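# Separate the phone from its case on the table

## Task

Lift or slide the phone out of its case and leave phone and case resting on their own, with a gap of at least one finger's width between them; the arrangement must hold without any support from the robot, and both grippers must release and pull away before the scene is ended.

## Robot and tools

Robot: two six-joint arms, left_arm and right_arm, each ending in a parallel gripper. Joint order everywhere (rows, results, refusals): waist, shoulder, elbow, wrist pitch, wrist yaw, wrist roll, then the gripper opening. Loose objects may occasionally get a small push from outside.

Frame: one shared scene frame. Origin sits on the tabletop midway between the arms, +z is up, +x points away from the robot over the table, and left_arm is on the +y side. The names left/right do not correspond to image sides. Gripper fingers extend along the gripper's +z axis and close along its y axis; the reported end_effector_position is the point between the pads, roughly 1 cm short of the tips. Printed hand positions can be somewhat wrong, worse when reaching far.

Sign reversal: for waist, shoulder and elbow, your numbers run opposite to the URDF. Stated ranges use URDF signs: waist -2.618 to 3.054, shoulder 0.000 to 3.142, elbow 0.000 to 3.142, wrist pitch -1.571 to 1.571, wrist yaw -1.571 to 1.571, wrist roll -2.094 to 2.094. In your own numbers the first three flip, e.g. shoulder becomes -3.142 to 0.000. True ends may differ by up to 0.036 rad.

execute_actions(actions): actions is a list of up to 15 actions; each action is a list of up to 15 rows; each row is one 1/30 s control step. If an action has fewer than 15 rows its last row is repeated to fill 15 steps (0.5 s). A row is a single list covering both arms: 14 numbers in [-1, 1], left_arm's 6 joint values then its opening, then right_arm's 6 joint values then its opening. Optionally append 12 stiffness scales in [0, 1] (left 6 joints, then right 6), which multiply each joint's position gain and stay in effect until changed, making 26 numbers. Joint values are offsets, not poses: each is measured from that arm's joint angles at the start of the current action (not from the previous row; for the first action, from the last reported angles). Scale: 1.0 equals 1.202 rad for waist, 1.258 shoulder, 1.238 elbow, 2.073 wrist pitch, 2.022 for both wrist yaw and wrist roll. The opening is absolute: +1 fully open, -1 closed. An action that would push any joint more than 0.036 rad past its range is rejected for both arms; if the first action fails that, or any action is malformed, nothing in the call runs. An empty list just returns the current state and images.

move(target, speed, blocking): target is one row in the same layout (14 or 26 numbers), but its joint offsets count from the Joint positions in the latest result that showed them, not from wherever the arm is when the move begins. All joints travel together so they finish at the same fraction; grippers therefore follow curves and do not avoid obstacles or each other. speed is the top rad/s of the joint with the largest travel, 0.01 to 2, default 0.5. Paths take between 0.5 and 10 s; longer ones are cut off at 10 s. Finger openings are sent at the start. blocking=false returns after 0.5 s while motion continues; until a result shows it ended, further rows or moves are refused, so use wait or stop. The result adds a move: line with the ending (done, off_target, moving, held, fault), limits=held or limits=none, and each arm's joint furthest from its target. Faster moves and targets set deeper past contact produce harder impacts and pressing.

wait(seconds): 0 to 10; lets time pass with the last commands held, returning early if a running move finishes. stop(): brakes a running move; fast motions need more room to halt; fingers keep moving. zoom_image(camera, region): camera is cam_high, cam_left_wrist or cam_right_wrist (each 504x504); region is [x0, y0, x1, y1] in pixels from the top-left, no larger than 504 by 504. finished_scene(scene): ends the current scene, passing its number; irreversible.

Motion limits: per step each joint target stays within a lead of its measured angle (0.202 waist, 0.258 shoulder, 0.238 elbow, 0.573 wrist pitch, 0.522 yaw and roll), and targets are scaled back if they would move the gripper over 70 mm from where it is. Large offsets thus need several actions, and leftover motion may not complete by itself. Friction may leave a joint up to about 0.031 rad short, and smaller commands may do nothing.

Results: a state line with each gripper's position (m) and quaternion wxyz; Joint positions and Joint velocities per arm (rad, rad/s, then pad gap in m, 0.094 when open); Joint targets; grip_measured on the command scale; joint torques (offset, scaled and noisy); and for executed actions, joint readings at some steps, with HELD marking steps where an arm was held back. "joint command not followed" means the clearance check altered targets; "joint sent to its limit" means a joint was stopped at its end. Grip readings may be off by about 1 mm per gripper.

Gripping: to hold something, command an opening below grip_measured; roughly 0.03 below gives a firm grip, less is gentler. Pad force tops out near 50 to 62 N, lower for very thin parts.

Avoid: knocking rigid items off the table (fails the task), the arms striking or pressing each other, drops, slips, slams and forceful pushing. Holding loads heats motors: a MOTOR HOT warning appears at 75 °C, 90 °C halts that arm for 10 s, and at 100 °C the arm goes limp and falls. Move smoothly and efficiently; the robot keeps holding its last command while you think. Before ending, make sure phone and case rest apart unaided and both grippers are open and clear.

Each tool is called after "Call:" by a JSON object that holds its "api" and its "payload".

## Session

Call:
{"api": "execute_actions", "payload": {"actions": []}}

Scene clock: 0.00 s.
left_arm: end_effector_position=(+0.1325, +0.0103, +0.3821) grip_measured=+1.000 end_effector_quat_wxyz=(+0.155, +0.419, +0.774, -0.449) | right_arm: end_effector_position=(+0.3458, -0.1748, +0.1826) grip_measured=+1.000 end_effector_quat_wxyz=(-0.210, +0.809, -0.514, +0.196)
Joint names: [waist, shoulder, elbow, wrist pitch, wrist yaw, wrist roll]
Joint positions: left_arm=[ 0.574 -1.34  -1.806 -1.36   0.789 -0.019  0.094] | right_arm=[-0.521 -1.499 -1.305 -0.808  0.13  -1.556  0.094]
Joint velocities: left_arm=[0.007 0.002 0.022 0.037 0.081 0.007 0.   ] | right_arm=[ 0.017 -0.002  0.007  0.007 -0.007 -0.066  0.   ]
Joint torques (N m, as the arm reports them, + toward a larger Joint positions number): no reading
Joint targets: left_arm=[0.574 -1.340 -1.806 -1.360 0.789 -0.019] | right_arm=[-0.521 -1.499 -1.305 -0.808 0.130 -1.556]
Joint stiffness scale: left_arm=[1. 1. 1. 1. 1. 1.] | right_arm=[1. 1. 1. 1. 1. 1.]

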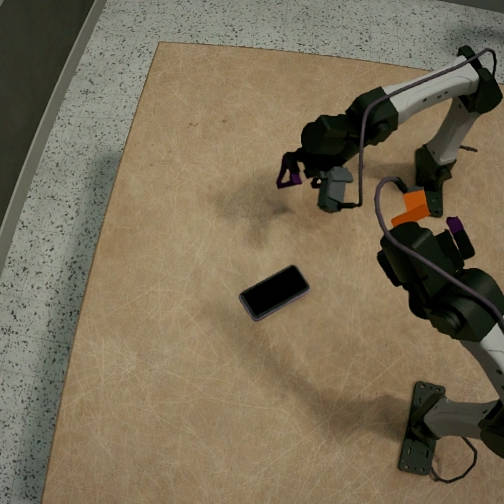

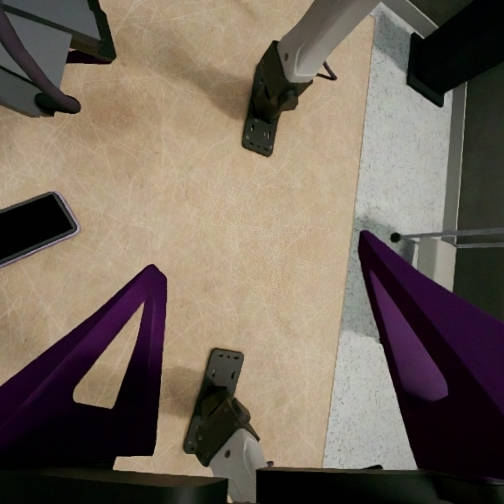

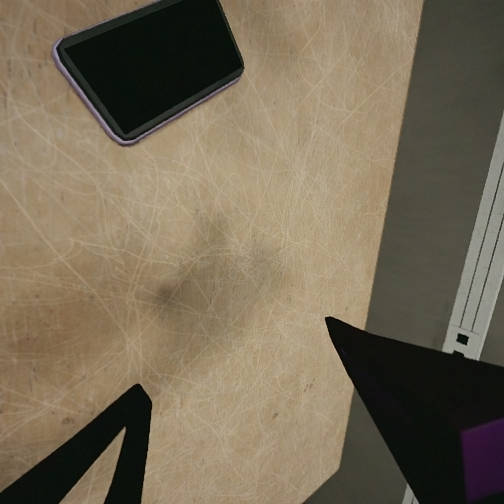

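Call:
{"api": "zoom_image", "payload": {"camera": "cam_right_wrist", "region": [30, 0, 270, 160]}}

Call:
{"api": "zoom_image", "payload": {"camera": "cam_high", "region": [220, 250, 330, 340]}}

Region (30, 0, 270, 160) of cam_right_wrist's 504x504 image, scaled by 2.100, with more detail than that image has.

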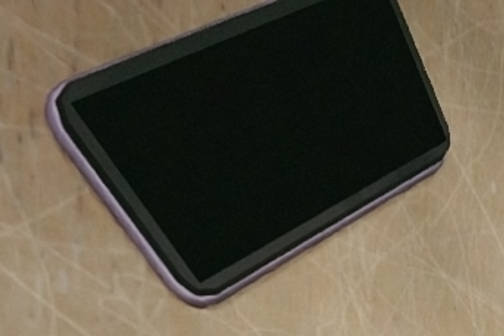

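Region (220, 250, 330, 340) of cam_high's 504x504 image, scaled by 4.582, with more detail than that image has; it fills the top 412 rows of this view, and the rest is white.

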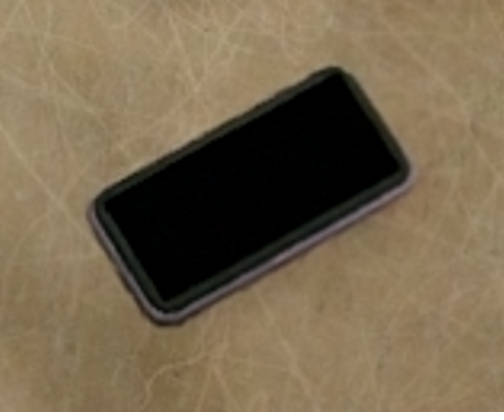

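Call:
{"api": "move", "payload": {"target": [-0.6,0,0,0,0,0,1, 0,0,0,-0.275,-0.064,0,1], "speed": 0.8}}

Scene clock: 17.67 s.
left_arm: end_effector_position=(+0.2798, +0.1583, +0.3821) grip_measured=+1.000 end_effector_quat_wxyz=(+0.302, +0.123, +0.872, -0.367) | right_arm: end_effector_position=(+0.2232, -0.2164, +0.1426) grip_measured=+1.000 end_effector_quat_wxyz=(-0.005, +0.854, -0.520, +0.007)
Joint names: [waist, shoulder, elbow, wrist pitch, wrist yaw, wrist roll]
Joint positions: left_arm=[-0.137 -1.34  -1.806 -1.36   0.789 -0.019  0.094] | right_arm=[-0.521 -1.499 -1.305 -1.361  0.007 -1.556  0.094]
Joint velocities: left_arm=[-0.002  0.002  0.022  0.022  0.007 -0.037  0.   ] | right_arm=[ 0.002 -0.002  0.022 -0.037 -0.051 -0.066  0.   ]
Joint torques (N m, as the arm reports them, + toward a larger Joint positions number): left_arm=[-0.8   3.67 -5.79  1.43  0.3   0.1 ] | right_arm=[-0.06  7.38 -7.57  0.14 -0.09 -0.02]
Joint targets: left_arm=[-0.147 -1.340 -1.806 -1.360 0.789 -0.019] | right_arm=[-0.521 -1.499 -1.305 -1.378 0.001 -1.556]
Joint stiffness scale: left_arm=[1. 1. 1. 1. 1. 1.] | right_arm=[1. 1. 1. 1. 1. 1.]
move: done; limits=none; left_arm: farthest joint: the waist, 0.010 radians from its target (0.722 radians at the start); right_arm: farthest joint: the wrist pitch, 0.017 radians from its target (0.570 radians at the start)

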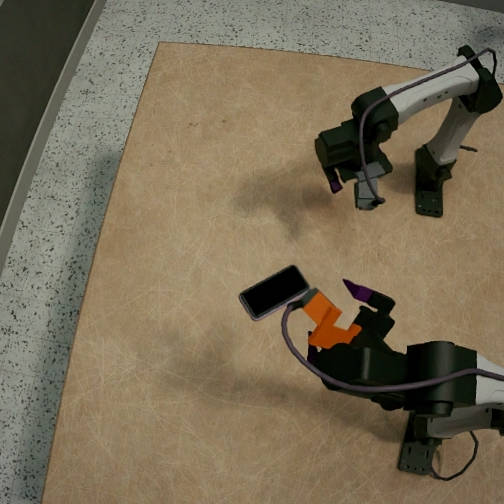

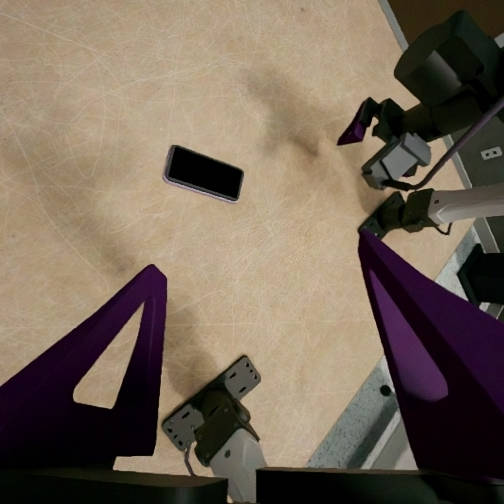

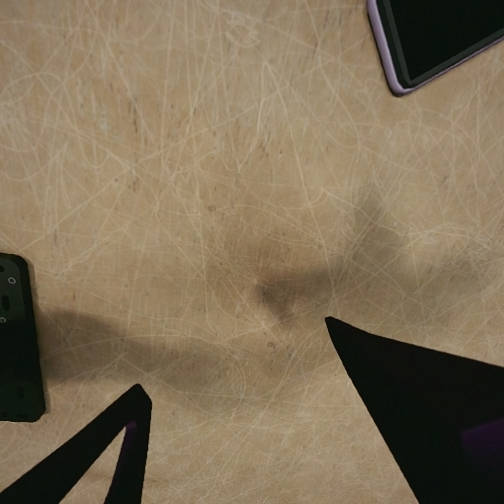

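Call:
{"api": "move", "payload": {"target": [-0.5,0,0,0,0,0,1, -0.225,-0.532,-0.439,0.306,0,0.77,1], "speed": 0.8}}

Scene clock: 40.47 s.
left_arm: end_effector_position=(+0.3026, +0.3313, +0.3821) grip_measured=+1.000 end_effector_quat_wxyz=(+0.395, -0.136, +0.869, -0.263) | right_arm: end_effector_position=(+0.3885, +0.0310, +0.1041) grip_measured=+1.000 end_effector_quat_wxyz=(+0.242, -0.357, +0.897, +0.092)
Joint names: [waist, shoulder, elbow, wrist pitch, wrist yaw, wrist roll]
Joint positions: left_arm=[-0.728 -1.34  -1.806 -1.36   0.789 -0.019  0.094] | right_arm=[-0.785 -2.144 -1.83  -0.733  0.007 -0.005  0.094]
Joint velocities: left_arm=[ 0.007  0.007 -0.002 -0.007  0.037  0.022  0.   ] | right_arm=[ 0.017  0.017 -0.007 -0.022 -0.051  0.037  0.   ]
Joint torques (N m, as the arm reports them, + toward a larger Joint positions number): left_arm=[-0.87  3.66 -5.82  1.44  0.3   0.1 ] | right_arm=[ -0.71  13.68 -10.06   1.76   0.05   0.  ]
Joint targets: left_arm=[-0.739 -1.340 -1.806 -1.360 0.789 -0.019] | right_arm=[-0.791 -2.168 -1.849 -0.726 0.007 0.001]
Joint stiffness scale: left_arm=[1. 1. 1. 1. 1. 1.] | right_arm=[1. 1. 1. 1. 1. 1.]
move: off_target (right_arm); limits=none; left_arm: farthest joint: the waist, 0.010 radians from its target (0.601 radians at the start); right_arm: farthest joint: the shoulder, 0.025 radians from its target (0.669 radians at the start)

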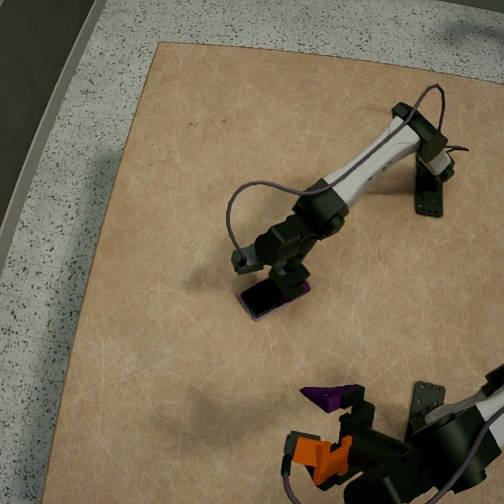

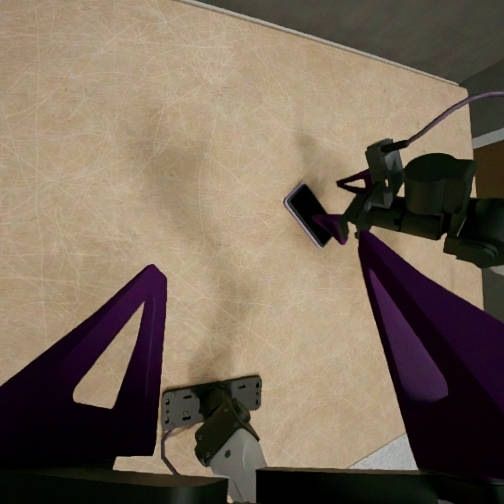

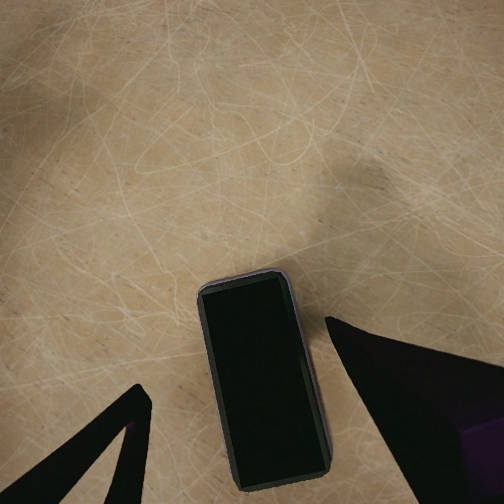

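Call:
{"api": "move", "payload": {"target": [0,0,0,0,0,0,1, 0,-0.278,-0.415,-0.25,0,0.075,1], "speed": 0.5}}

Scene clock: 56.33 s.
left_arm: end_effector_position=(+0.3026, +0.3313, +0.3821) grip_measured=+1.000 end_effector_quat_wxyz=(+0.395, -0.136, +0.869, -0.263) | right_arm: end_effector_position=(+0.3801, +0.0231, +0.0633) grip_measured=+1.000 end_effector_quat_wxyz=(+0.092, -0.300, +0.949, +0.041)
Joint names: [waist, shoulder, elbow, wrist pitch, wrist yaw, wrist roll]
Joint positions: left_arm=[-0.728 -1.34  -1.806 -1.36   0.789 -0.019  0.094] | right_arm=[-0.785 -2.466 -2.328 -1.231  0.007  0.141  0.094]
Joint velocities: left_arm=[-0.007 -0.022 -0.002 -0.007  0.051 -0.037  0.   ] | right_arm=[-0.007 -0.002 -0.007 -0.037 -0.037  0.007  0.   ]
Joint torques (N m, as the arm reports them, + toward a larger Joint positions number): left_arm=[ 0.    3.61 -5.77  1.44  0.3   0.11] | right_arm=[-0.31 15.36 -9.09  0.65  0.07  0.04]
Joint targets: left_arm=[-0.728 -1.340 -1.806 -1.360 0.789 -0.019] | right_arm=[-0.785 -2.493 -2.344 -1.251 0.007 0.146]
Joint stiffness scale: left_arm=[1. 1. 1. 1. 1. 1.] | right_arm=[1. 1. 1. 1. 1. 1.]
move: off_target (right_arm); limits=none; left_arm: farthest joint: the waist, 0.000 radians from its target (0.000 radians at the start); right_arm: farthest joint: the shoulder, 0.027 radians from its target (0.350 radians at the start)

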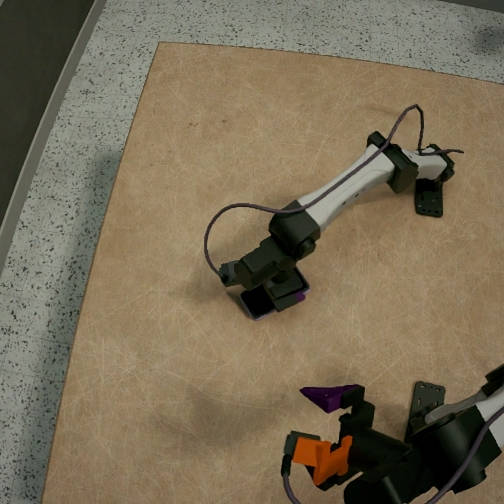

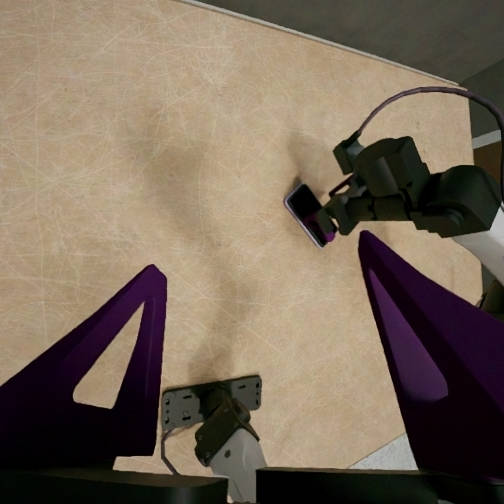

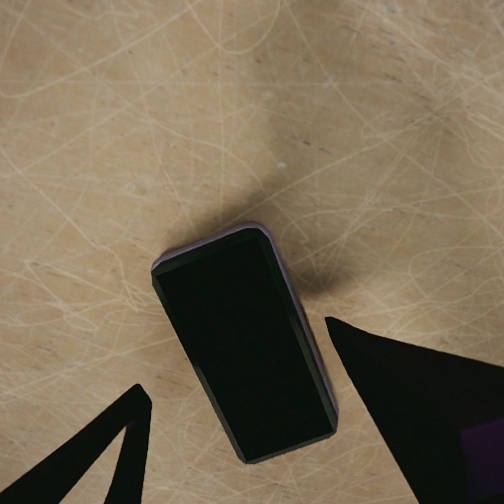

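Call:
{"api": "move", "payload": {"target": [0,0,0,0,0,0,1, 0,-0.066,-0.013,-0.01,0,0,1], "speed": 0.2}}

Scene clock: 63.70 s.
left_arm: end_effector_position=(+0.3026, +0.3313, +0.3821) grip_measured=+1.000 end_effector_quat_wxyz=(+0.395, -0.136, +0.869, -0.263) | right_arm: end_effector_position=(+0.3764, +0.0196, +0.0314) grip_measured=+1.000 end_effector_quat_wxyz=(+0.062, -0.301, +0.951, +0.026)
Joint names: [waist, shoulder, elbow, wrist pitch, wrist yaw, wrist roll]
Joint positions: left_arm=[-0.728 -1.34  -1.806 -1.36   0.789 -0.019  0.094] | right_arm=[-0.785 -2.529 -2.328 -1.234  0.007  0.142  0.094]
Joint velocities: left_arm=[-0.007  0.017 -0.002 -0.007  0.007  0.051  0.   ] | right_arm=[ 0.002 -0.002  0.002 -0.051 -0.022  0.007  0.   ]
Joint torques (N m, as the arm reports them, + toward a larger Joint positions number): left_arm=[ 0.04  3.7  -5.8   1.43  0.3   0.1 ] | right_arm=[-0.09 16.58 -9.19  0.55  0.08  0.  ]
Joint targets: left_arm=[-0.728 -1.340 -1.806 -1.360 0.789 -0.019] | right_arm=[-0.785 -2.549 -2.344 -1.251 0.007 0.142]
Joint stiffness scale: left_arm=[1. 1. 1. 1. 1. 1.] | right_arm=[1. 1. 1. 1. 1. 1.]
move: done; limits=none; left_arm: farthest joint: the waist, 0.000 radians from its target (0.000 radians at the start); right_arm: farthest joint: the shoulder, 0.020 radians from its target (0.083 radians at the start)

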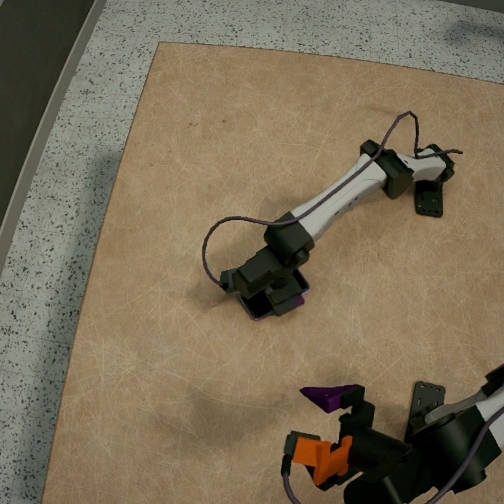

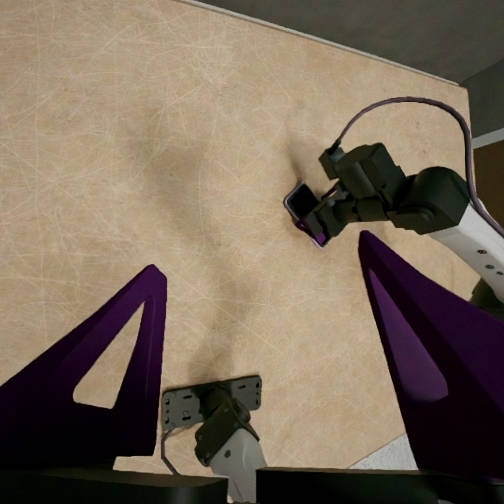

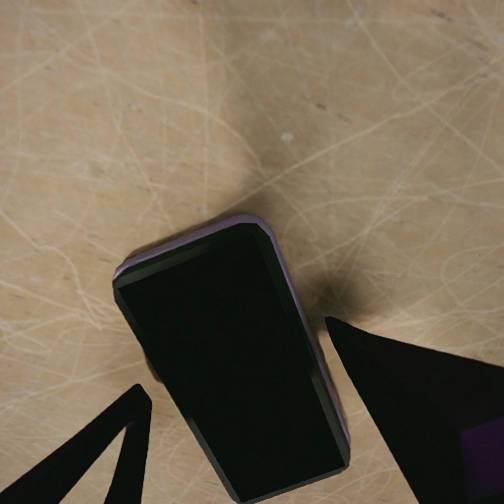

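Call:
{"api": "move", "payload": {"target": [0,0,0,0,0,0,1, 0,-0.016,-0.013,-0.008,0,-0.02,0.3], "speed": 0.2}}

Scene clock: 67.90 s.
left_arm: end_effector_position=(+0.3026, +0.3313, +0.3821) grip_measured=+1.000 end_effector_quat_wxyz=(+0.395, -0.136, +0.869, -0.263) | right_arm: end_effector_position=(+0.3768, +0.0193, +0.0324) grip_measured=+0.436 end_effector_quat_wxyz=(+0.064, -0.313, +0.947, +0.025)
Joint names: [waist, shoulder, elbow, wrist pitch, wrist yaw, wrist roll]
Joint positions: left_arm=[-0.728 -1.34  -1.806 -1.36   0.789 -0.019  0.094] | right_arm=[-0.785 -2.527 -2.328 -1.235  0.009  0.115  0.067]
Joint velocities: left_arm=[-0.017 -0.012  0.002 -0.037  0.007 -0.022  0.   ] | right_arm=[ 0.007 -0.007  0.007 -0.022 -0.037 -0.022  0.001]
Joint torques (N m, as the arm reports them, + toward a larger Joint positions number): left_arm=[-0.02  3.66 -5.77  1.44  0.32  0.1 ] | right_arm=[-0.1  16.37 -9.28  0.49  0.12 -0.16]
Joint targets: left_arm=[-0.728 -1.340 -1.806 -1.360 0.789 -0.019] | right_arm=[-0.785 -2.549 -2.344 -1.251 0.007 0.101]
Joint stiffness scale: left_arm=[1. 1. 1. 1. 1. 1.] | right_arm=[1. 1. 1. 1. 1. 1.]
move: off_target (right_arm); limits=none; left_arm: farthest joint: the waist, 0.000 radians from its target (0.000 radians at the start); right_arm: farthest joint: the shoulder, 0.022 radians from its target (0.020 radians at the start)

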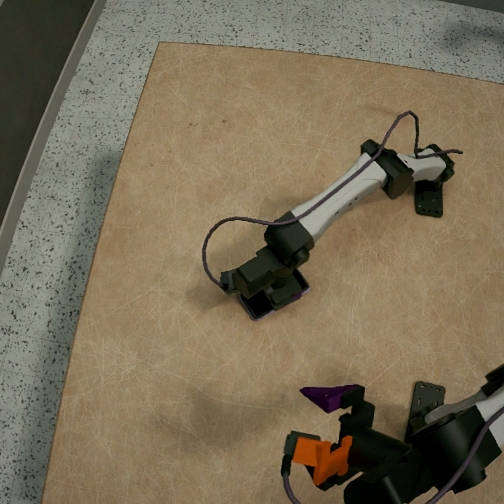

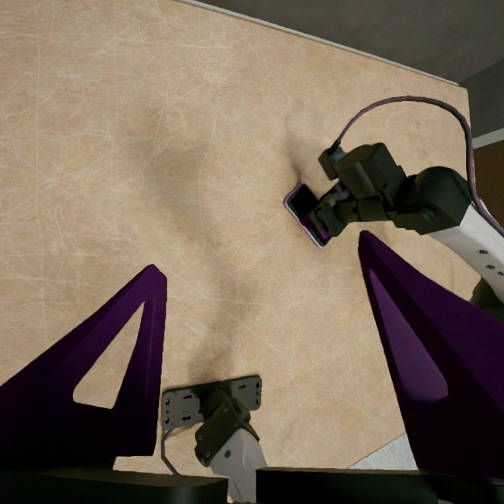

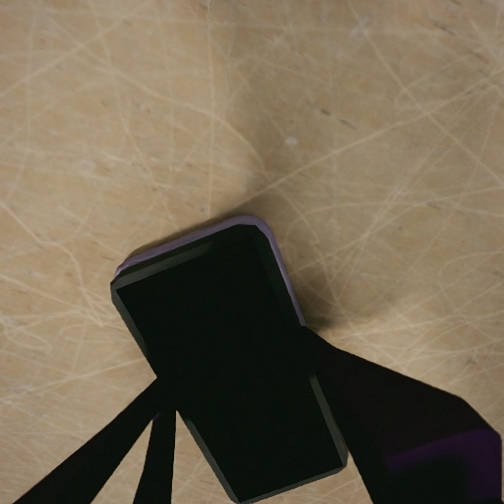

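Call:
{"api": "execute_actions", "payload": {"actions": [[[0,0,0,0,0,0,1, 0,-0.018,-0.013,-0.008,0,0,0.75]],[[0,0,0,0,0,0,1, 0,-0.024,-0.013,-0.008,0,0,0.75]]]}}

Scene clock: 72.83 s.
left_arm: end_effector_position=(+0.3026, +0.3313, +0.3821) grip_measured=+1.000 end_effector_quat_wxyz=(+0.395, -0.136, +0.869, -0.263) | right_arm: end_effector_position=(+0.3767, +0.0193, +0.0324) grip_measured=+0.748 end_effector_quat_wxyz=(+0.064, -0.313, +0.947, +0.024)
Joint names: [waist, shoulder, elbow, wrist pitch, wrist yaw, wrist roll]
Joint positions: left_arm=[-0.728 -1.34  -1.806 -1.36   0.789 -0.019  0.094] | right_arm=[-0.785 -2.527 -2.328 -1.235  0.009  0.115  0.082]
Joint velocities: left_arm=[-0.002  0.002 -0.022  0.037  0.007 -0.007  0.   ] | right_arm=[ 0.012  0.002  0.012  0.022  0.007  0.007 -0.001]
Joint torques (N m, as the arm reports them, + toward a larger Joint positions number): left_arm=[ 0.04  3.66 -5.79  1.43  0.31  0.1 ] | right_arm=[-0.1  15.7  -9.11  0.59  0.08 -0.02]
Joint targets: left_arm=[-0.728 -1.340 -1.806 -1.360 0.789 -0.019] | right_arm=[-0.785 -2.557 -2.344 -1.252 0.009 0.115]
Joint stiffness scale: left_arm=[1. 1. 1. 1. 1. 1.] | right_arm=[1. 1. 1. 1. 1. 1.]
Step readings (joint positions; steps 1 to 15: 1st action; 16 to 30: 2nd action):
0: left_arm=[-0.728 -1.340 -1.806 -1.360 0.789 -0.019] | right_arm=[-0.785 -2.527 -2.328 -1.235 0.009 0.115]
1: left_arm=[-0.728 -1.340 -1.806 -1.360 0.789 -0.019] | right_arm=[-0.785 -2.527 -2.328 -1.235 0.009 0.115]
2: left_arm=[-0.728 -1.340 -1.806 -1.360 0.789 -0.019] | right_arm=[-0.785 -2.527 -2.328 -1.235 0.009 0.115]
4: left_arm=[-0.728 -1.340 -1.806 -1.360 0.789 -0.019] | right_arm=[-0.785 -2.527 -2.328 -1.235 0.009 0.115]
8: left_arm=[-0.728 -1.340 -1.806 -1.360 0.789 -0.019] | right_arm=[-0.785 -2.527 -2.328 -1.235 0.009 0.115]
15: left_arm=[-0.728 -1.340 -1.806 -1.360 0.789 -0.019] | right_arm=[-0.785 -2.527 -2.328 -1.235 0.009 0.115]
16: left_arm=[-0.728 -1.340 -1.806 -1.360 0.789 -0.019] | right_arm=[-0.785 -2.527 -2.328 -1.235 0.009 0.115]
17: left_arm=[-0.728 -1.340 -1.806 -1.360 0.789 -0.019] | right_arm=[-0.785 -2.527 -2.328 -1.235 0.009 0.115]
19: left_arm=[-0.728 -1.340 -1.806 -1.360 0.789 -0.019] | right_arm=[-0.785 -2.527 -2.328 -1.235 0.009 0.115]
23: left_arm=[-0.728 -1.340 -1.806 -1.360 0.789 -0.019] | right_arm=[-0.785 -2.527 -2.328 -1.235 0.009 0.115]
30: Joint positions above

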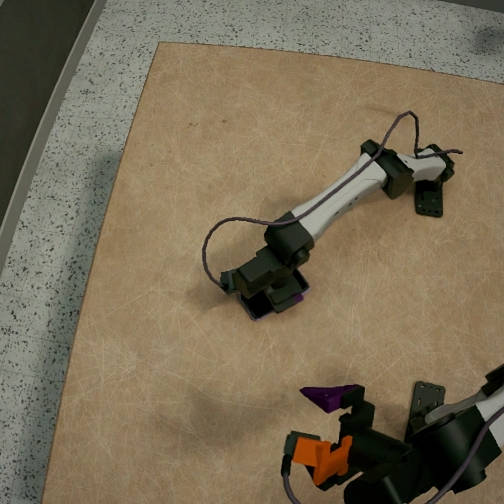

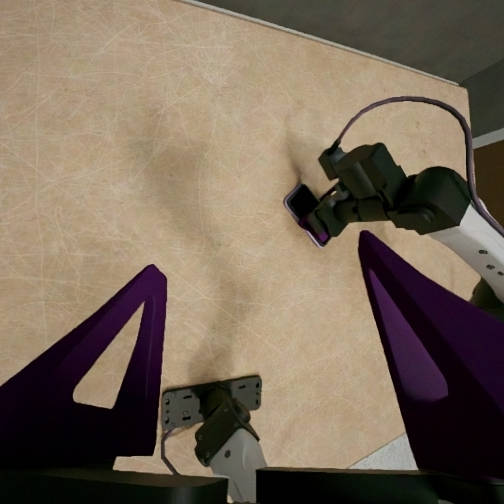

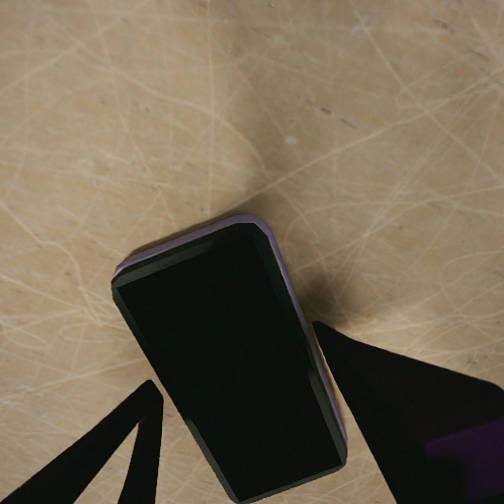

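Call:
{"api": "execute_actions", "payload": {"actions": [[[0,0,0,0,0,0,1, 0,-0.029,-0.013,-0.008,0,0,0.75]]]}}

Scene clock: 75.60 s.
left_arm: end_effector_position=(+0.3026, +0.3313, +0.3821) grip_measured=+1.000 end_effector_quat_wxyz=(+0.395, -0.136, +0.869, -0.263) | right_arm: end_effector_position=(+0.3767, +0.0193, +0.0324) grip_measured=+0.748 end_effector_quat_wxyz=(+0.064, -0.313, +0.947, +0.024)
Joint names: [waist, shoulder, elbow, wrist pitch, wrist yaw, wrist roll]
Joint positions: left_arm=[-0.728 -1.34  -1.806 -1.36   0.789 -0.019  0.094] | right_arm=[-0.785 -2.527 -2.328 -1.235  0.009  0.115  0.082]
Joint velocities: left_arm=[ 0.002  0.007 -0.017 -0.051  0.051 -0.007  0.   ] | right_arm=[ 0.012  0.007 -0.017 -0.037  0.037 -0.037  0.   ]
Joint torques (N m, as the arm reports them, + toward a larger Joint positions number): left_arm=[ 0.02  3.69 -5.73  1.44  0.3   0.11] | right_arm=[-0.12 15.16 -9.15  0.56  0.13  0.  ]
Joint targets: left_arm=[-0.728 -1.340 -1.806 -1.360 0.789 -0.019] | right_arm=[-0.785 -2.564 -2.344 -1.252 0.009 0.115]
Joint stiffness scale: left_arm=[1. 1. 1. 1. 1. 1.] | right_arm=[1. 1. 1. 1. 1. 1.]
Step readings (joint positions):
0: left_arm=[-0.728 -1.340 -1.806 -1.360 0.789 -0.019] | right_arm=[-0.785 -2.527 -2.328 -1.235 0.009 0.115]
1: left_arm=[-0.728 -1.340 -1.806 -1.360 0.789 -0.019] | right_arm=[-0.785 -2.527 -2.328 -1.235 0.009 0.115]
2: left_arm=[-0.728 -1.340 -1.806 -1.360 0.789 -0.019] | right_arm=[-0.785 -2.527 -2.328 -1.235 0.009 0.115]
4: left_arm=[-0.728 -1.340 -1.806 -1.360 0.789 -0.019] | right_arm=[-0.785 -2.527 -2.328 -1.235 0.009 0.115]
8: left_arm=[-0.728 -1.340 -1.806 -1.360 0.789 -0.019] | right_arm=[-0.785 -2.527 -2.328 -1.235 0.009 0.115]
15: Joint positions above

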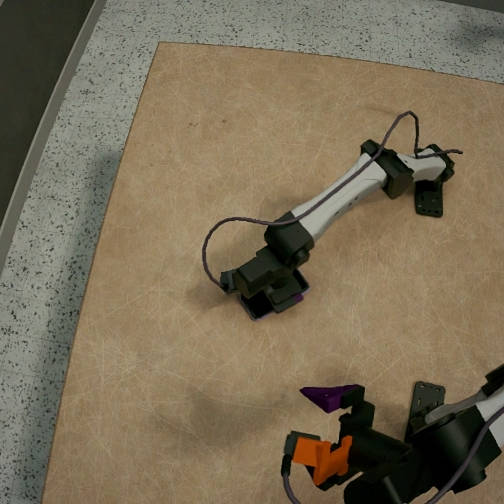

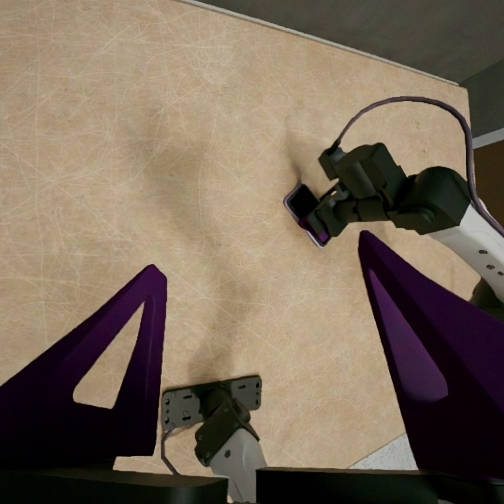

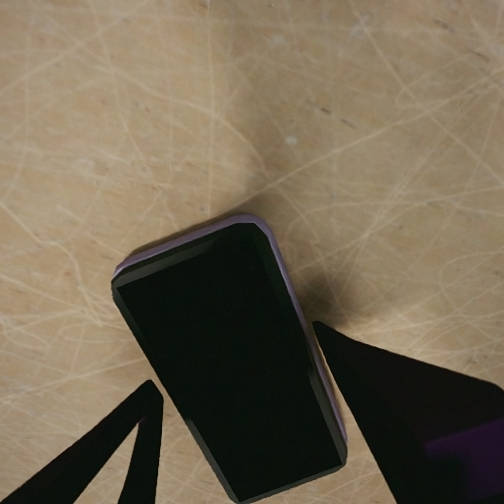

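Call:
{"api": "execute_actions", "payload": {"actions": [[[0,0,0,0,0,0,1, 0,-0.04,-0.013,-0.008,0,0,0.75],[0,0,0,0,0,0,1, 0,-0.04,-0.013,-0.008,0,0,0.75],[0,0,0,0,0,0,1, 0,-0.04,-0.013,-0.008,0,0,0.75],[0,0,0,0,0,0,1, 0,-0.026,-0.013,-0.008,0,0,0.75]]]}}

Scene clock: 81.33 s.
left_arm: end_effector_position=(+0.3026, +0.3313, +0.3821) grip_measured=+1.000 end_effector_quat_wxyz=(+0.395, -0.136, +0.869, -0.263) | right_arm: end_effector_position=(+0.3758, +0.0185, +0.0262) grip_measured=+0.748 end_effector_quat_wxyz=(+0.058, -0.314, +0.948, +0.022)
Joint names: [waist, shoulder, elbow, wrist pitch, wrist yaw, wrist roll]
Joint positions: left_arm=[-0.728 -1.34  -1.806 -1.36   0.789 -0.019  0.094] | right_arm=[-0.785 -2.54  -2.328 -1.236  0.009  0.115  0.082]
Joint velocities: left_arm=[-0.002  0.007 -0.017 -0.022 -0.022 -0.022  0.   ] | right_arm=[-0.002 -0.012 -0.002 -0.007  0.007 -0.022 -0.001]
Joint torques (N m, as the arm reports them, + toward a larger Joint positions number): left_arm=[ 0.01  3.71 -5.84  1.43  0.31  0.1 ] | right_arm=[-0.28 16.69 -9.01  0.45  0.15 -0.05]
Joint targets: left_arm=[-0.728 -1.340 -1.806 -1.360 0.789 -0.019] | right_arm=[-0.785 -2.560 -2.344 -1.251 0.009 0.115]
Joint stiffness scale: left_arm=[1. 1. 1. 1. 1. 1.] | right_arm=[1. 1. 1. 1. 1. 1.]
Step readings (joint positions):
0: left_arm=[-0.728 -1.340 -1.806 -1.360 0.789 -0.019] | right_arm=[-0.785 -2.527 -2.328 -1.235 0.009 0.115]
1: left_arm=[-0.728 -1.340 -1.806 -1.360 0.789 -0.019] | right_arm=[-0.785 -2.529 -2.328 -1.235 0.009 0.115]
2: left_arm=[-0.728 -1.340 -1.806 -1.360 0.789 -0.019] | right_arm=[-0.785 -2.531 -2.328 -1.235 0.009 0.115]
4: left_arm=[-0.728 -1.340 -1.806 -1.360 0.789 -0.019] | right_arm=[-0.785 -2.537 -2.328 -1.235 0.009 0.115]
8: left_arm=[-0.728 -1.340 -1.806 -1.360 0.789 -0.019] | right_arm=[-0.785 -2.540 -2.328 -1.236 0.009 0.115]
15: Joint positions above

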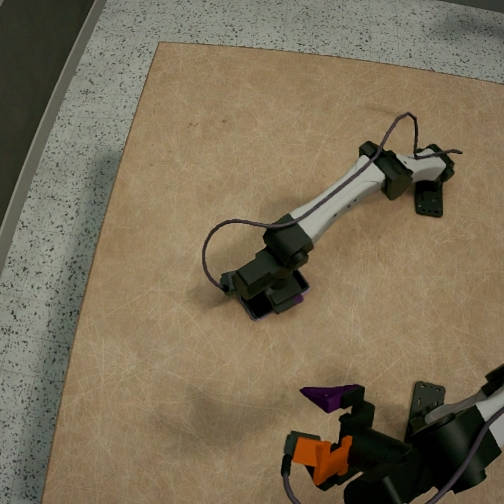

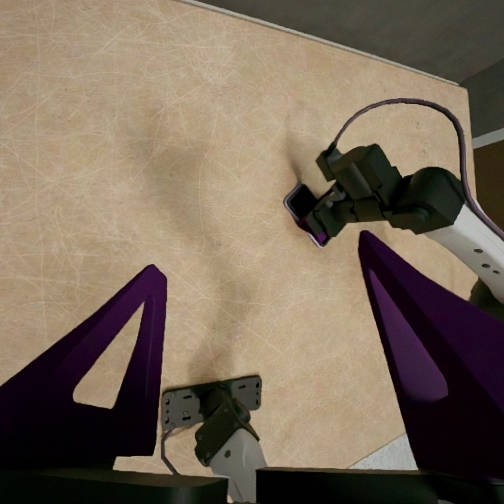

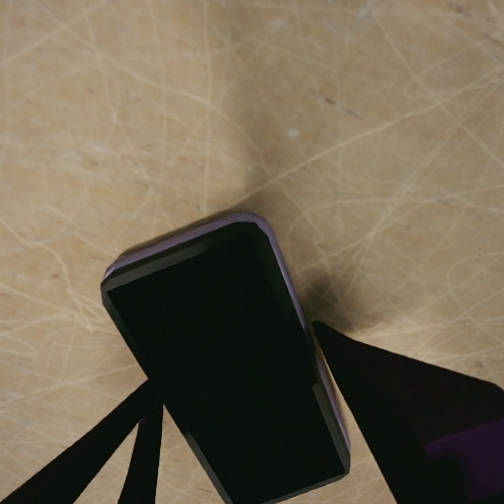

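Call:
{"api": "execute_actions", "payload": {"actions": [[[0,0,0,0,0,0,1, 0,-0.016,-0.013,-0.008,0,0,0.4]]]}}

Call:
{"api": "move", "payload": {"target": [0,0,0,0,0,0,1, 0,0.05,-0.013,-0.008,0,0,0.4], "speed": 0.15}}

Scene clock: 85.43 s.
left_arm: end_effector_position=(+0.3026, +0.3313, +0.3821) grip_measured=+1.000 end_effector_quat_wxyz=(+0.395, -0.136, +0.869, -0.263) | right_arm: end_effector_position=(+0.3758, +0.0182, +0.0285) grip_measured=+0.476 end_effector_quat_wxyz=(+0.058, -0.314, +0.948, +0.021)
Joint names: [waist, shoulder, elbow, wrist pitch, wrist yaw, wrist roll]
Joint positions: left_arm=[-0.728 -1.34  -1.806 -1.36   0.789 -0.019  0.094] | right_arm=[-0.785 -2.539 -2.336 -1.244  0.01   0.115  0.069]
Joint velocities: left_arm=[0.022 0.012 0.002 0.051 0.037 0.037 0.   ] | right_arm=[-0.002  0.017 -0.002 -0.037 -0.022  0.007 -0.001]
Joint torques (N m, as the arm reports them, + toward a larger Joint positions number): left_arm=[ 0.03  3.67 -5.8   1.43  0.3   0.1 ] | right_arm=[-0.19 16.24 -8.67  0.66  0.07  0.  ]
Joint targets: left_arm=[-0.728 -1.340 -1.806 -1.360 0.789 -0.019] | right_arm=[-0.785 -2.560 -2.344 -1.253 0.009 0.115]
Joint stiffness scale: left_arm=[1. 1. 1. 1. 1. 1.] | right_arm=[1. 1. 1. 1. 1. 1.]
Step readings (joint positions):
0: left_arm=[-0.728 -1.340 -1.806 -1.360 0.789 -0.019] | right_arm=[-0.785 -2.540 -2.328 -1.236 0.009 0.115]
1: left_arm=[-0.728 -1.340 -1.806 -1.360 0.789 -0.019] | right_arm=[-0.785 -2.540 -2.328 -1.236 0.010 0.115]
2: left_arm=[-0.728 -1.340 -1.806 -1.360 0.789 -0.019] | right_arm=[-0.785 -2.539 -2.331 -1.240 0.010 0.115]
4: left_arm=[-0.728 -1.340 -1.806 -1.360 0.789 -0.019] | right_arm=[-0.785 -2.539 -2.336 -1.244 0.010 0.115]
8: left_arm=[-0.728 -1.340 -1.806 -1.360 0.789 -0.019] | right_arm=[-0.785 -2.539 -2.336 -1.244 0.010 0.115]
15: Joint positions above

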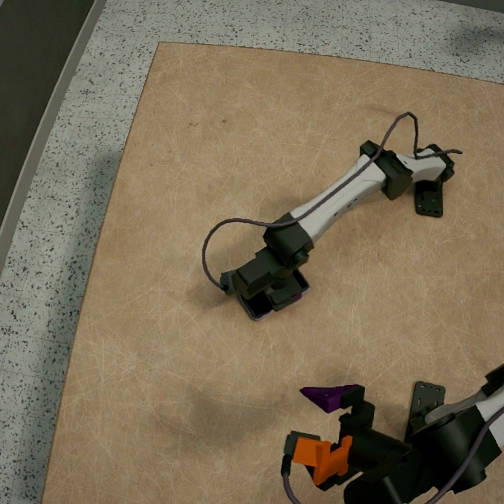

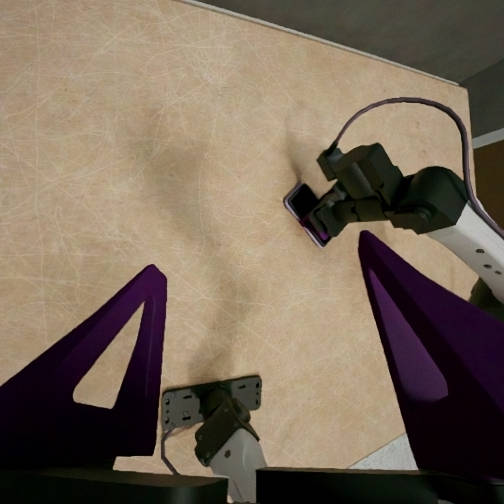

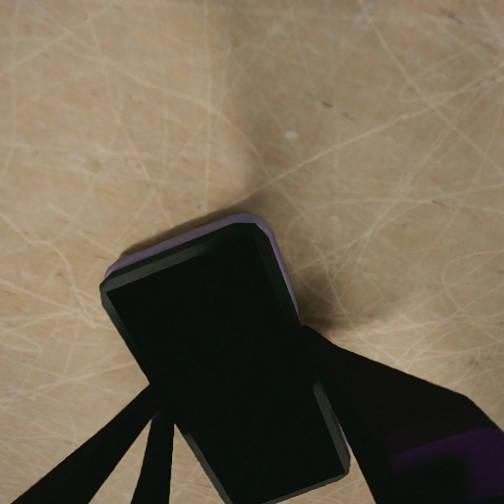

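Scene clock: 86.27 s.
left_arm: end_effector_position=(+0.3026, +0.3313, +0.3821) grip_measured=+1.000 end_effector_quat_wxyz=(+0.395, -0.136, +0.869, -0.263) | right_arm: end_effector_position=(+0.3779, +0.0202, +0.0518) grip_measured=+0.476 end_effector_quat_wxyz=(+0.078, -0.313, +0.946, +0.031)
Joint names: [waist, shoulder, elbow, wrist pitch, wrist yaw, wrist roll]
Joint positions: left_arm=[-0.728 -1.34  -1.806 -1.36   0.789 -0.019  0.094] | right_arm=[-0.785 -2.492 -2.336 -1.247  0.01   0.115  0.069]
Joint velocities: left_arm=[-0.002 -0.007  0.012 -0.007  0.037  0.022  0.   ] | right_arm=[-0.002  0.007  0.032 -0.007 -0.037  0.007 -0.001]
Joint torques (N m, as the arm reports them, + toward a larger Joint positions number): left_arm=[ 0.    3.72 -5.79  1.43  0.32  0.1 ] | right_arm=[ 0.07 19.76 -8.45  0.64  0.07 -0.03]
Joint targets: left_arm=[-0.728 -1.340 -1.806 -1.360 0.789 -0.019] | right_arm=[-0.785 -2.476 -2.352 -1.261 0.010 0.115]
Joint stiffness scale: left_arm=[1. 1. 1. 1. 1. 1.] | right_arm=[1. 1. 1. 1. 1. 1.]
move: done; limits=none; left_arm: farthest joint: the waist, 0.000 radians from its target (0.000 radians at the start); right_arm: farthest joint: the shoulder, 0.016 radians from its target (0.063 radians at the start)

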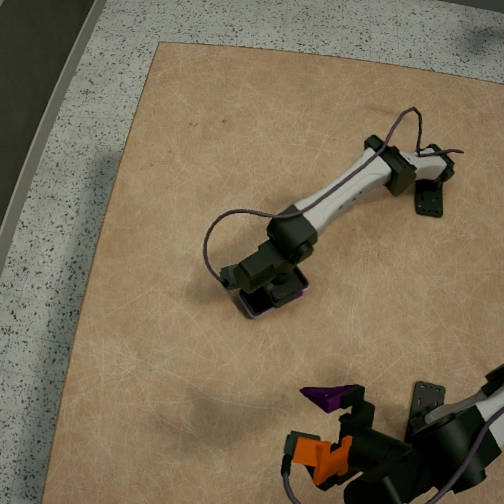

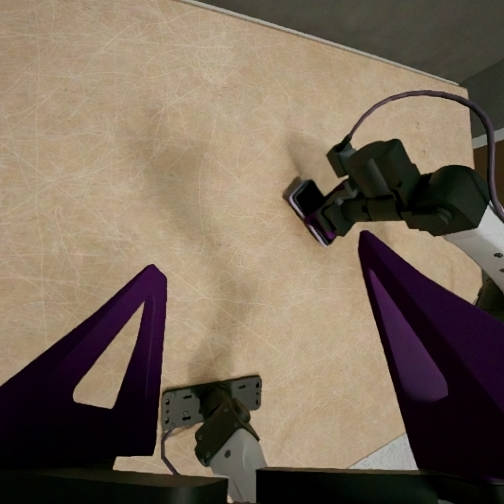

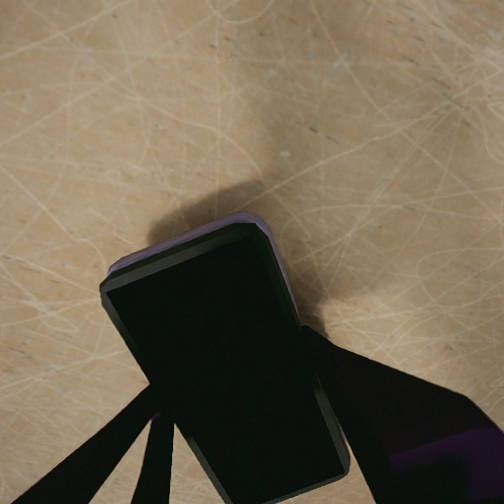

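Call:
{"api": "zoom_image", "payload": {"camera": "cam_left_wrist", "region": [270, 160, 370, 260]}}

Call:
{"api": "zoom_image", "payload": {"camera": "cam_high", "region": [210, 250, 330, 340]}}

Region (270, 160, 370, 260) of cam_left_wrist's 504x504 image, scaled by 5.040, with more detail than that image has.

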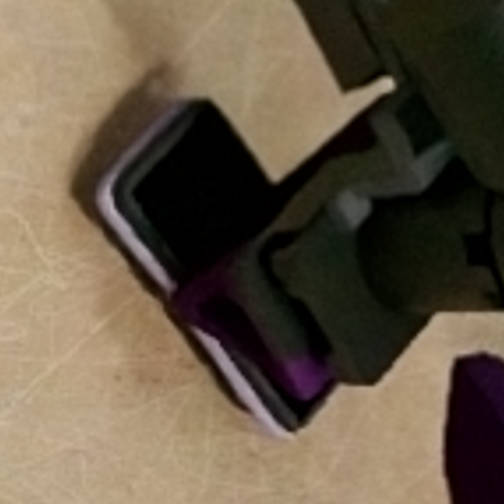

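Region (210, 250, 330, 340) of cam_high's 504x504 image, scaled by 4.200, with more detail than that image has; it fills the top 378 rows of this view, and the rest is white.

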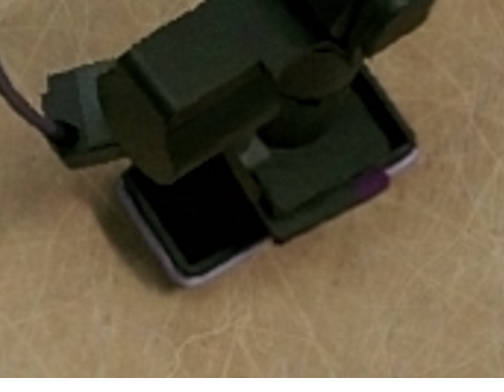

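Call:
{"api": "move", "payload": {"target": [0,0,0,0,0,0,1, 0,-0.055,-0.006,0,0,0,0.4], "speed": 0.1}}

Call:
{"api": "execute_actions", "payload": {"actions": [[[0,0,0,0,0,0,1, 0,-0.016,-0.006,0,0,0,0.7]],[[0,0,0,0,0,0,1, 0,0.012,-0.006,0,0,0,0.7]]]}}

Scene clock: 98.47 s.
left_arm: end_effector_position=(+0.3026, +0.3313, +0.3821) grip_measured=+1.000 end_effector_quat_wxyz=(+0.395, -0.136, +0.869, -0.263) | right_arm: end_effector_position=(+0.3756, +0.0180, +0.0294) grip_measured=+0.476 end_effector_quat_wxyz=(+0.058, -0.314, +0.948, +0.021)
Joint names: [waist, shoulder, elbow, wrist pitch, wrist yaw, wrist roll]
Joint positions: left_arm=[-0.728 -1.34  -1.806 -1.36   0.789 -0.019  0.094] | right_arm=[-0.785 -2.537 -2.336 -1.246  0.01   0.115  0.069]
Joint velocities: left_arm=[-0.002  0.012  0.002  0.007 -0.007 -0.007  0.   ] | right_arm=[ 0.012  0.007 -0.007  0.007 -0.037  0.022 -0.001]
Joint torques (N m, as the arm reports them, + toward a larger Joint positions number): left_arm=[ 0.01  3.66 -5.79  1.44  0.32  0.1 ] | right_arm=[-0.21 16.27 -8.52  0.71  0.08 -0.05]
Joint targets: left_arm=[-0.728 -1.340 -1.806 -1.360 0.789 -0.019] | right_arm=[-0.785 -2.561 -2.343 -1.247 0.010 0.115]
Joint stiffness scale: left_arm=[1. 1. 1. 1. 1. 1.] | right_arm=[1. 1. 1. 1. 1. 1.]
move: off_target (right_arm); limits=none; left_arm: farthest joint: the waist, 0.000 radians from its target (0.000 radians at the start); right_arm: farthest joint: the shoulder, 0.024 radians from its target (0.069 radians at the start)

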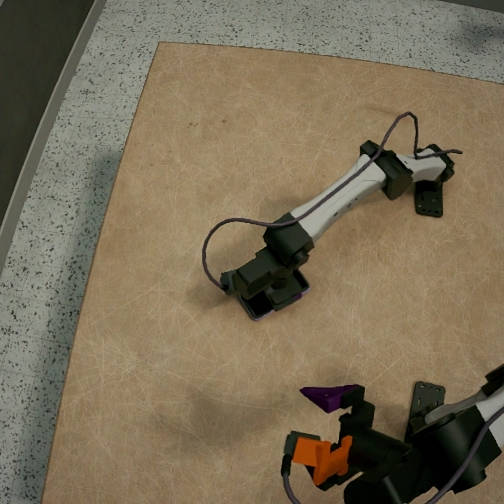

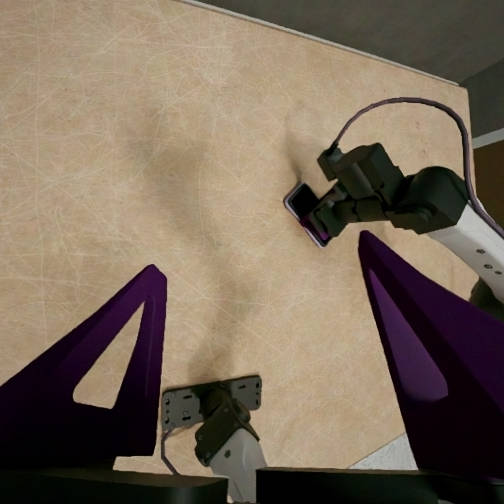

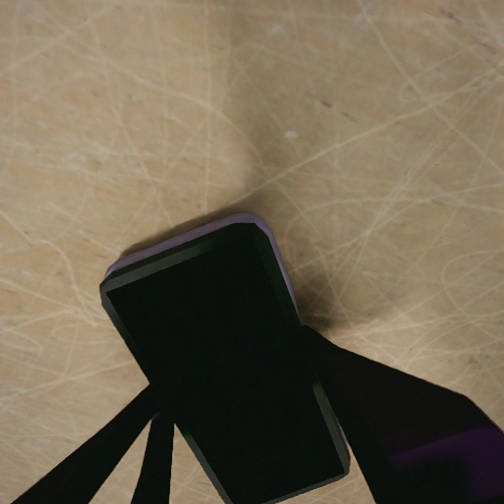

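Scene clock: 99.47 s.
left_arm: end_effector_position=(+0.3026, +0.3313, +0.3821) grip_measured=+1.000 end_effector_quat_wxyz=(+0.395, -0.136, +0.869, -0.263) | right_arm: end_effector_position=(+0.3756, +0.0180, +0.0294) grip_measured=+0.698 end_effector_quat_wxyz=(+0.058, -0.314, +0.948, +0.021)
Joint names: [waist, shoulder, elbow, wrist pitch, wrist yaw, wrist roll]
Joint positions: left_arm=[-0.728 -1.34  -1.806 -1.36   0.789 -0.019  0.094] | right_arm=[-0.785 -2.537 -2.336 -1.246  0.01   0.115  0.08 ]
Joint velocities: left_arm=[-0.012 -0.017  0.002  0.022 -0.037 -0.022  0.   ] | right_arm=[ 0.007  0.012  0.002 -0.081  0.007 -0.007  0.002]
Joint torques (N m, as the arm reports them, + toward a larger Joint positions number): left_arm=[-0.02  3.66 -5.78  1.44  0.3   0.1 ] | right_arm=[-0.09 19.83 -8.18  0.69  0.1   0.02]
Joint targets: left_arm=[-0.728 -1.340 -1.806 -1.360 0.789 -0.019] | right_arm=[-0.785 -2.522 -2.343 -1.246 0.010 0.115]
Joint stiffness scale: left_arm=[1. 1. 1. 1. 1. 1.] | right_arm=[1. 1. 1. 1. 1. 1.]
Step readings (joint positions; steps 1 to 15: 1st action; 16 to 30: 2nd action):
0: left_arm=[-0.728 -1.340 -1.806 -1.360 0.789 -0.019] | right_arm=[-0.785 -2.537 -2.336 -1.246 0.010 0.115]
1: left_arm=[-0.728 -1.340 -1.806 -1.360 0.789 -0.019] | right_arm=[-0.785 -2.537 -2.336 -1.246 0.010 0.115]
2: left_arm=[-0.728 -1.340 -1.806 -1.360 0.789 -0.019] | right_arm=[-0.785 -2.537 -2.336 -1.246 0.010 0.115]
4: left_arm=[-0.728 -1.340 -1.806 -1.360 0.789 -0.019] | right_arm=[-0.785 -2.537 -2.336 -1.246 0.010 0.115]
8: left_arm=[-0.728 -1.340 -1.806 -1.360 0.789 -0.019] | right_arm=[-0.785 -2.537 -2.336 -1.246 0.010 0.115]
15: left_arm=[-0.728 -1.340 -1.806 -1.360 0.789 -0.019] | right_arm=[-0.785 -2.537 -2.336 -1.246 0.010 0.115]
16: left_arm=[-0.728 -1.340 -1.806 -1.360 0.789 -0.019] | right_arm=[-0.785 -2.537 -2.336 -1.246 0.010 0.115]
17: left_arm=[-0.728 -1.340 -1.806 -1.360 0.789 -0.019] | right_arm=[-0.785 -2.537 -2.336 -1.246 0.010 0.115]
19: left_arm=[-0.728 -1.340 -1.806 -1.360 0.789 -0.019] | right_arm=[-0.785 -2.537 -2.336 -1.246 0.010 0.115]
23: left_arm=[-0.728 -1.340 -1.806 -1.360 0.789 -0.019] | right_arm=[-0.785 -2.537 -2.336 -1.246 0.010 0.115]
30: Joint positions above

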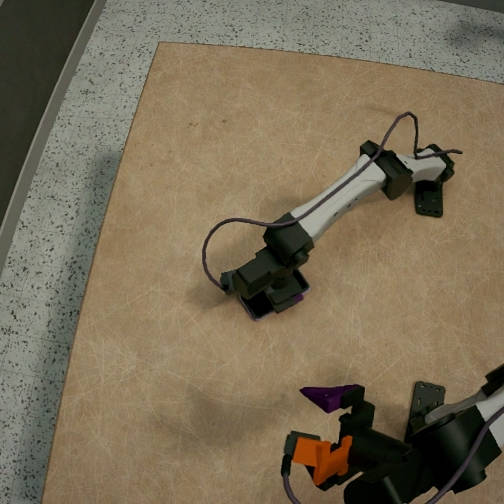

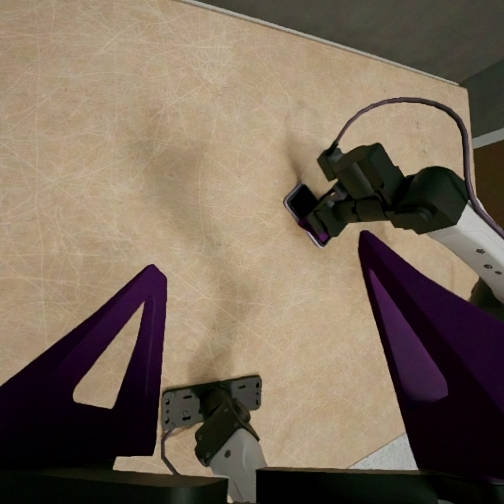

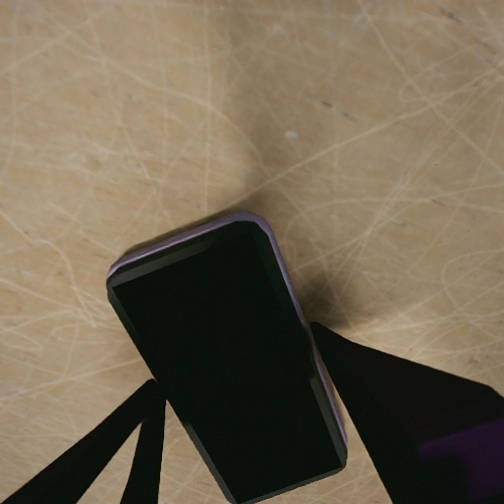

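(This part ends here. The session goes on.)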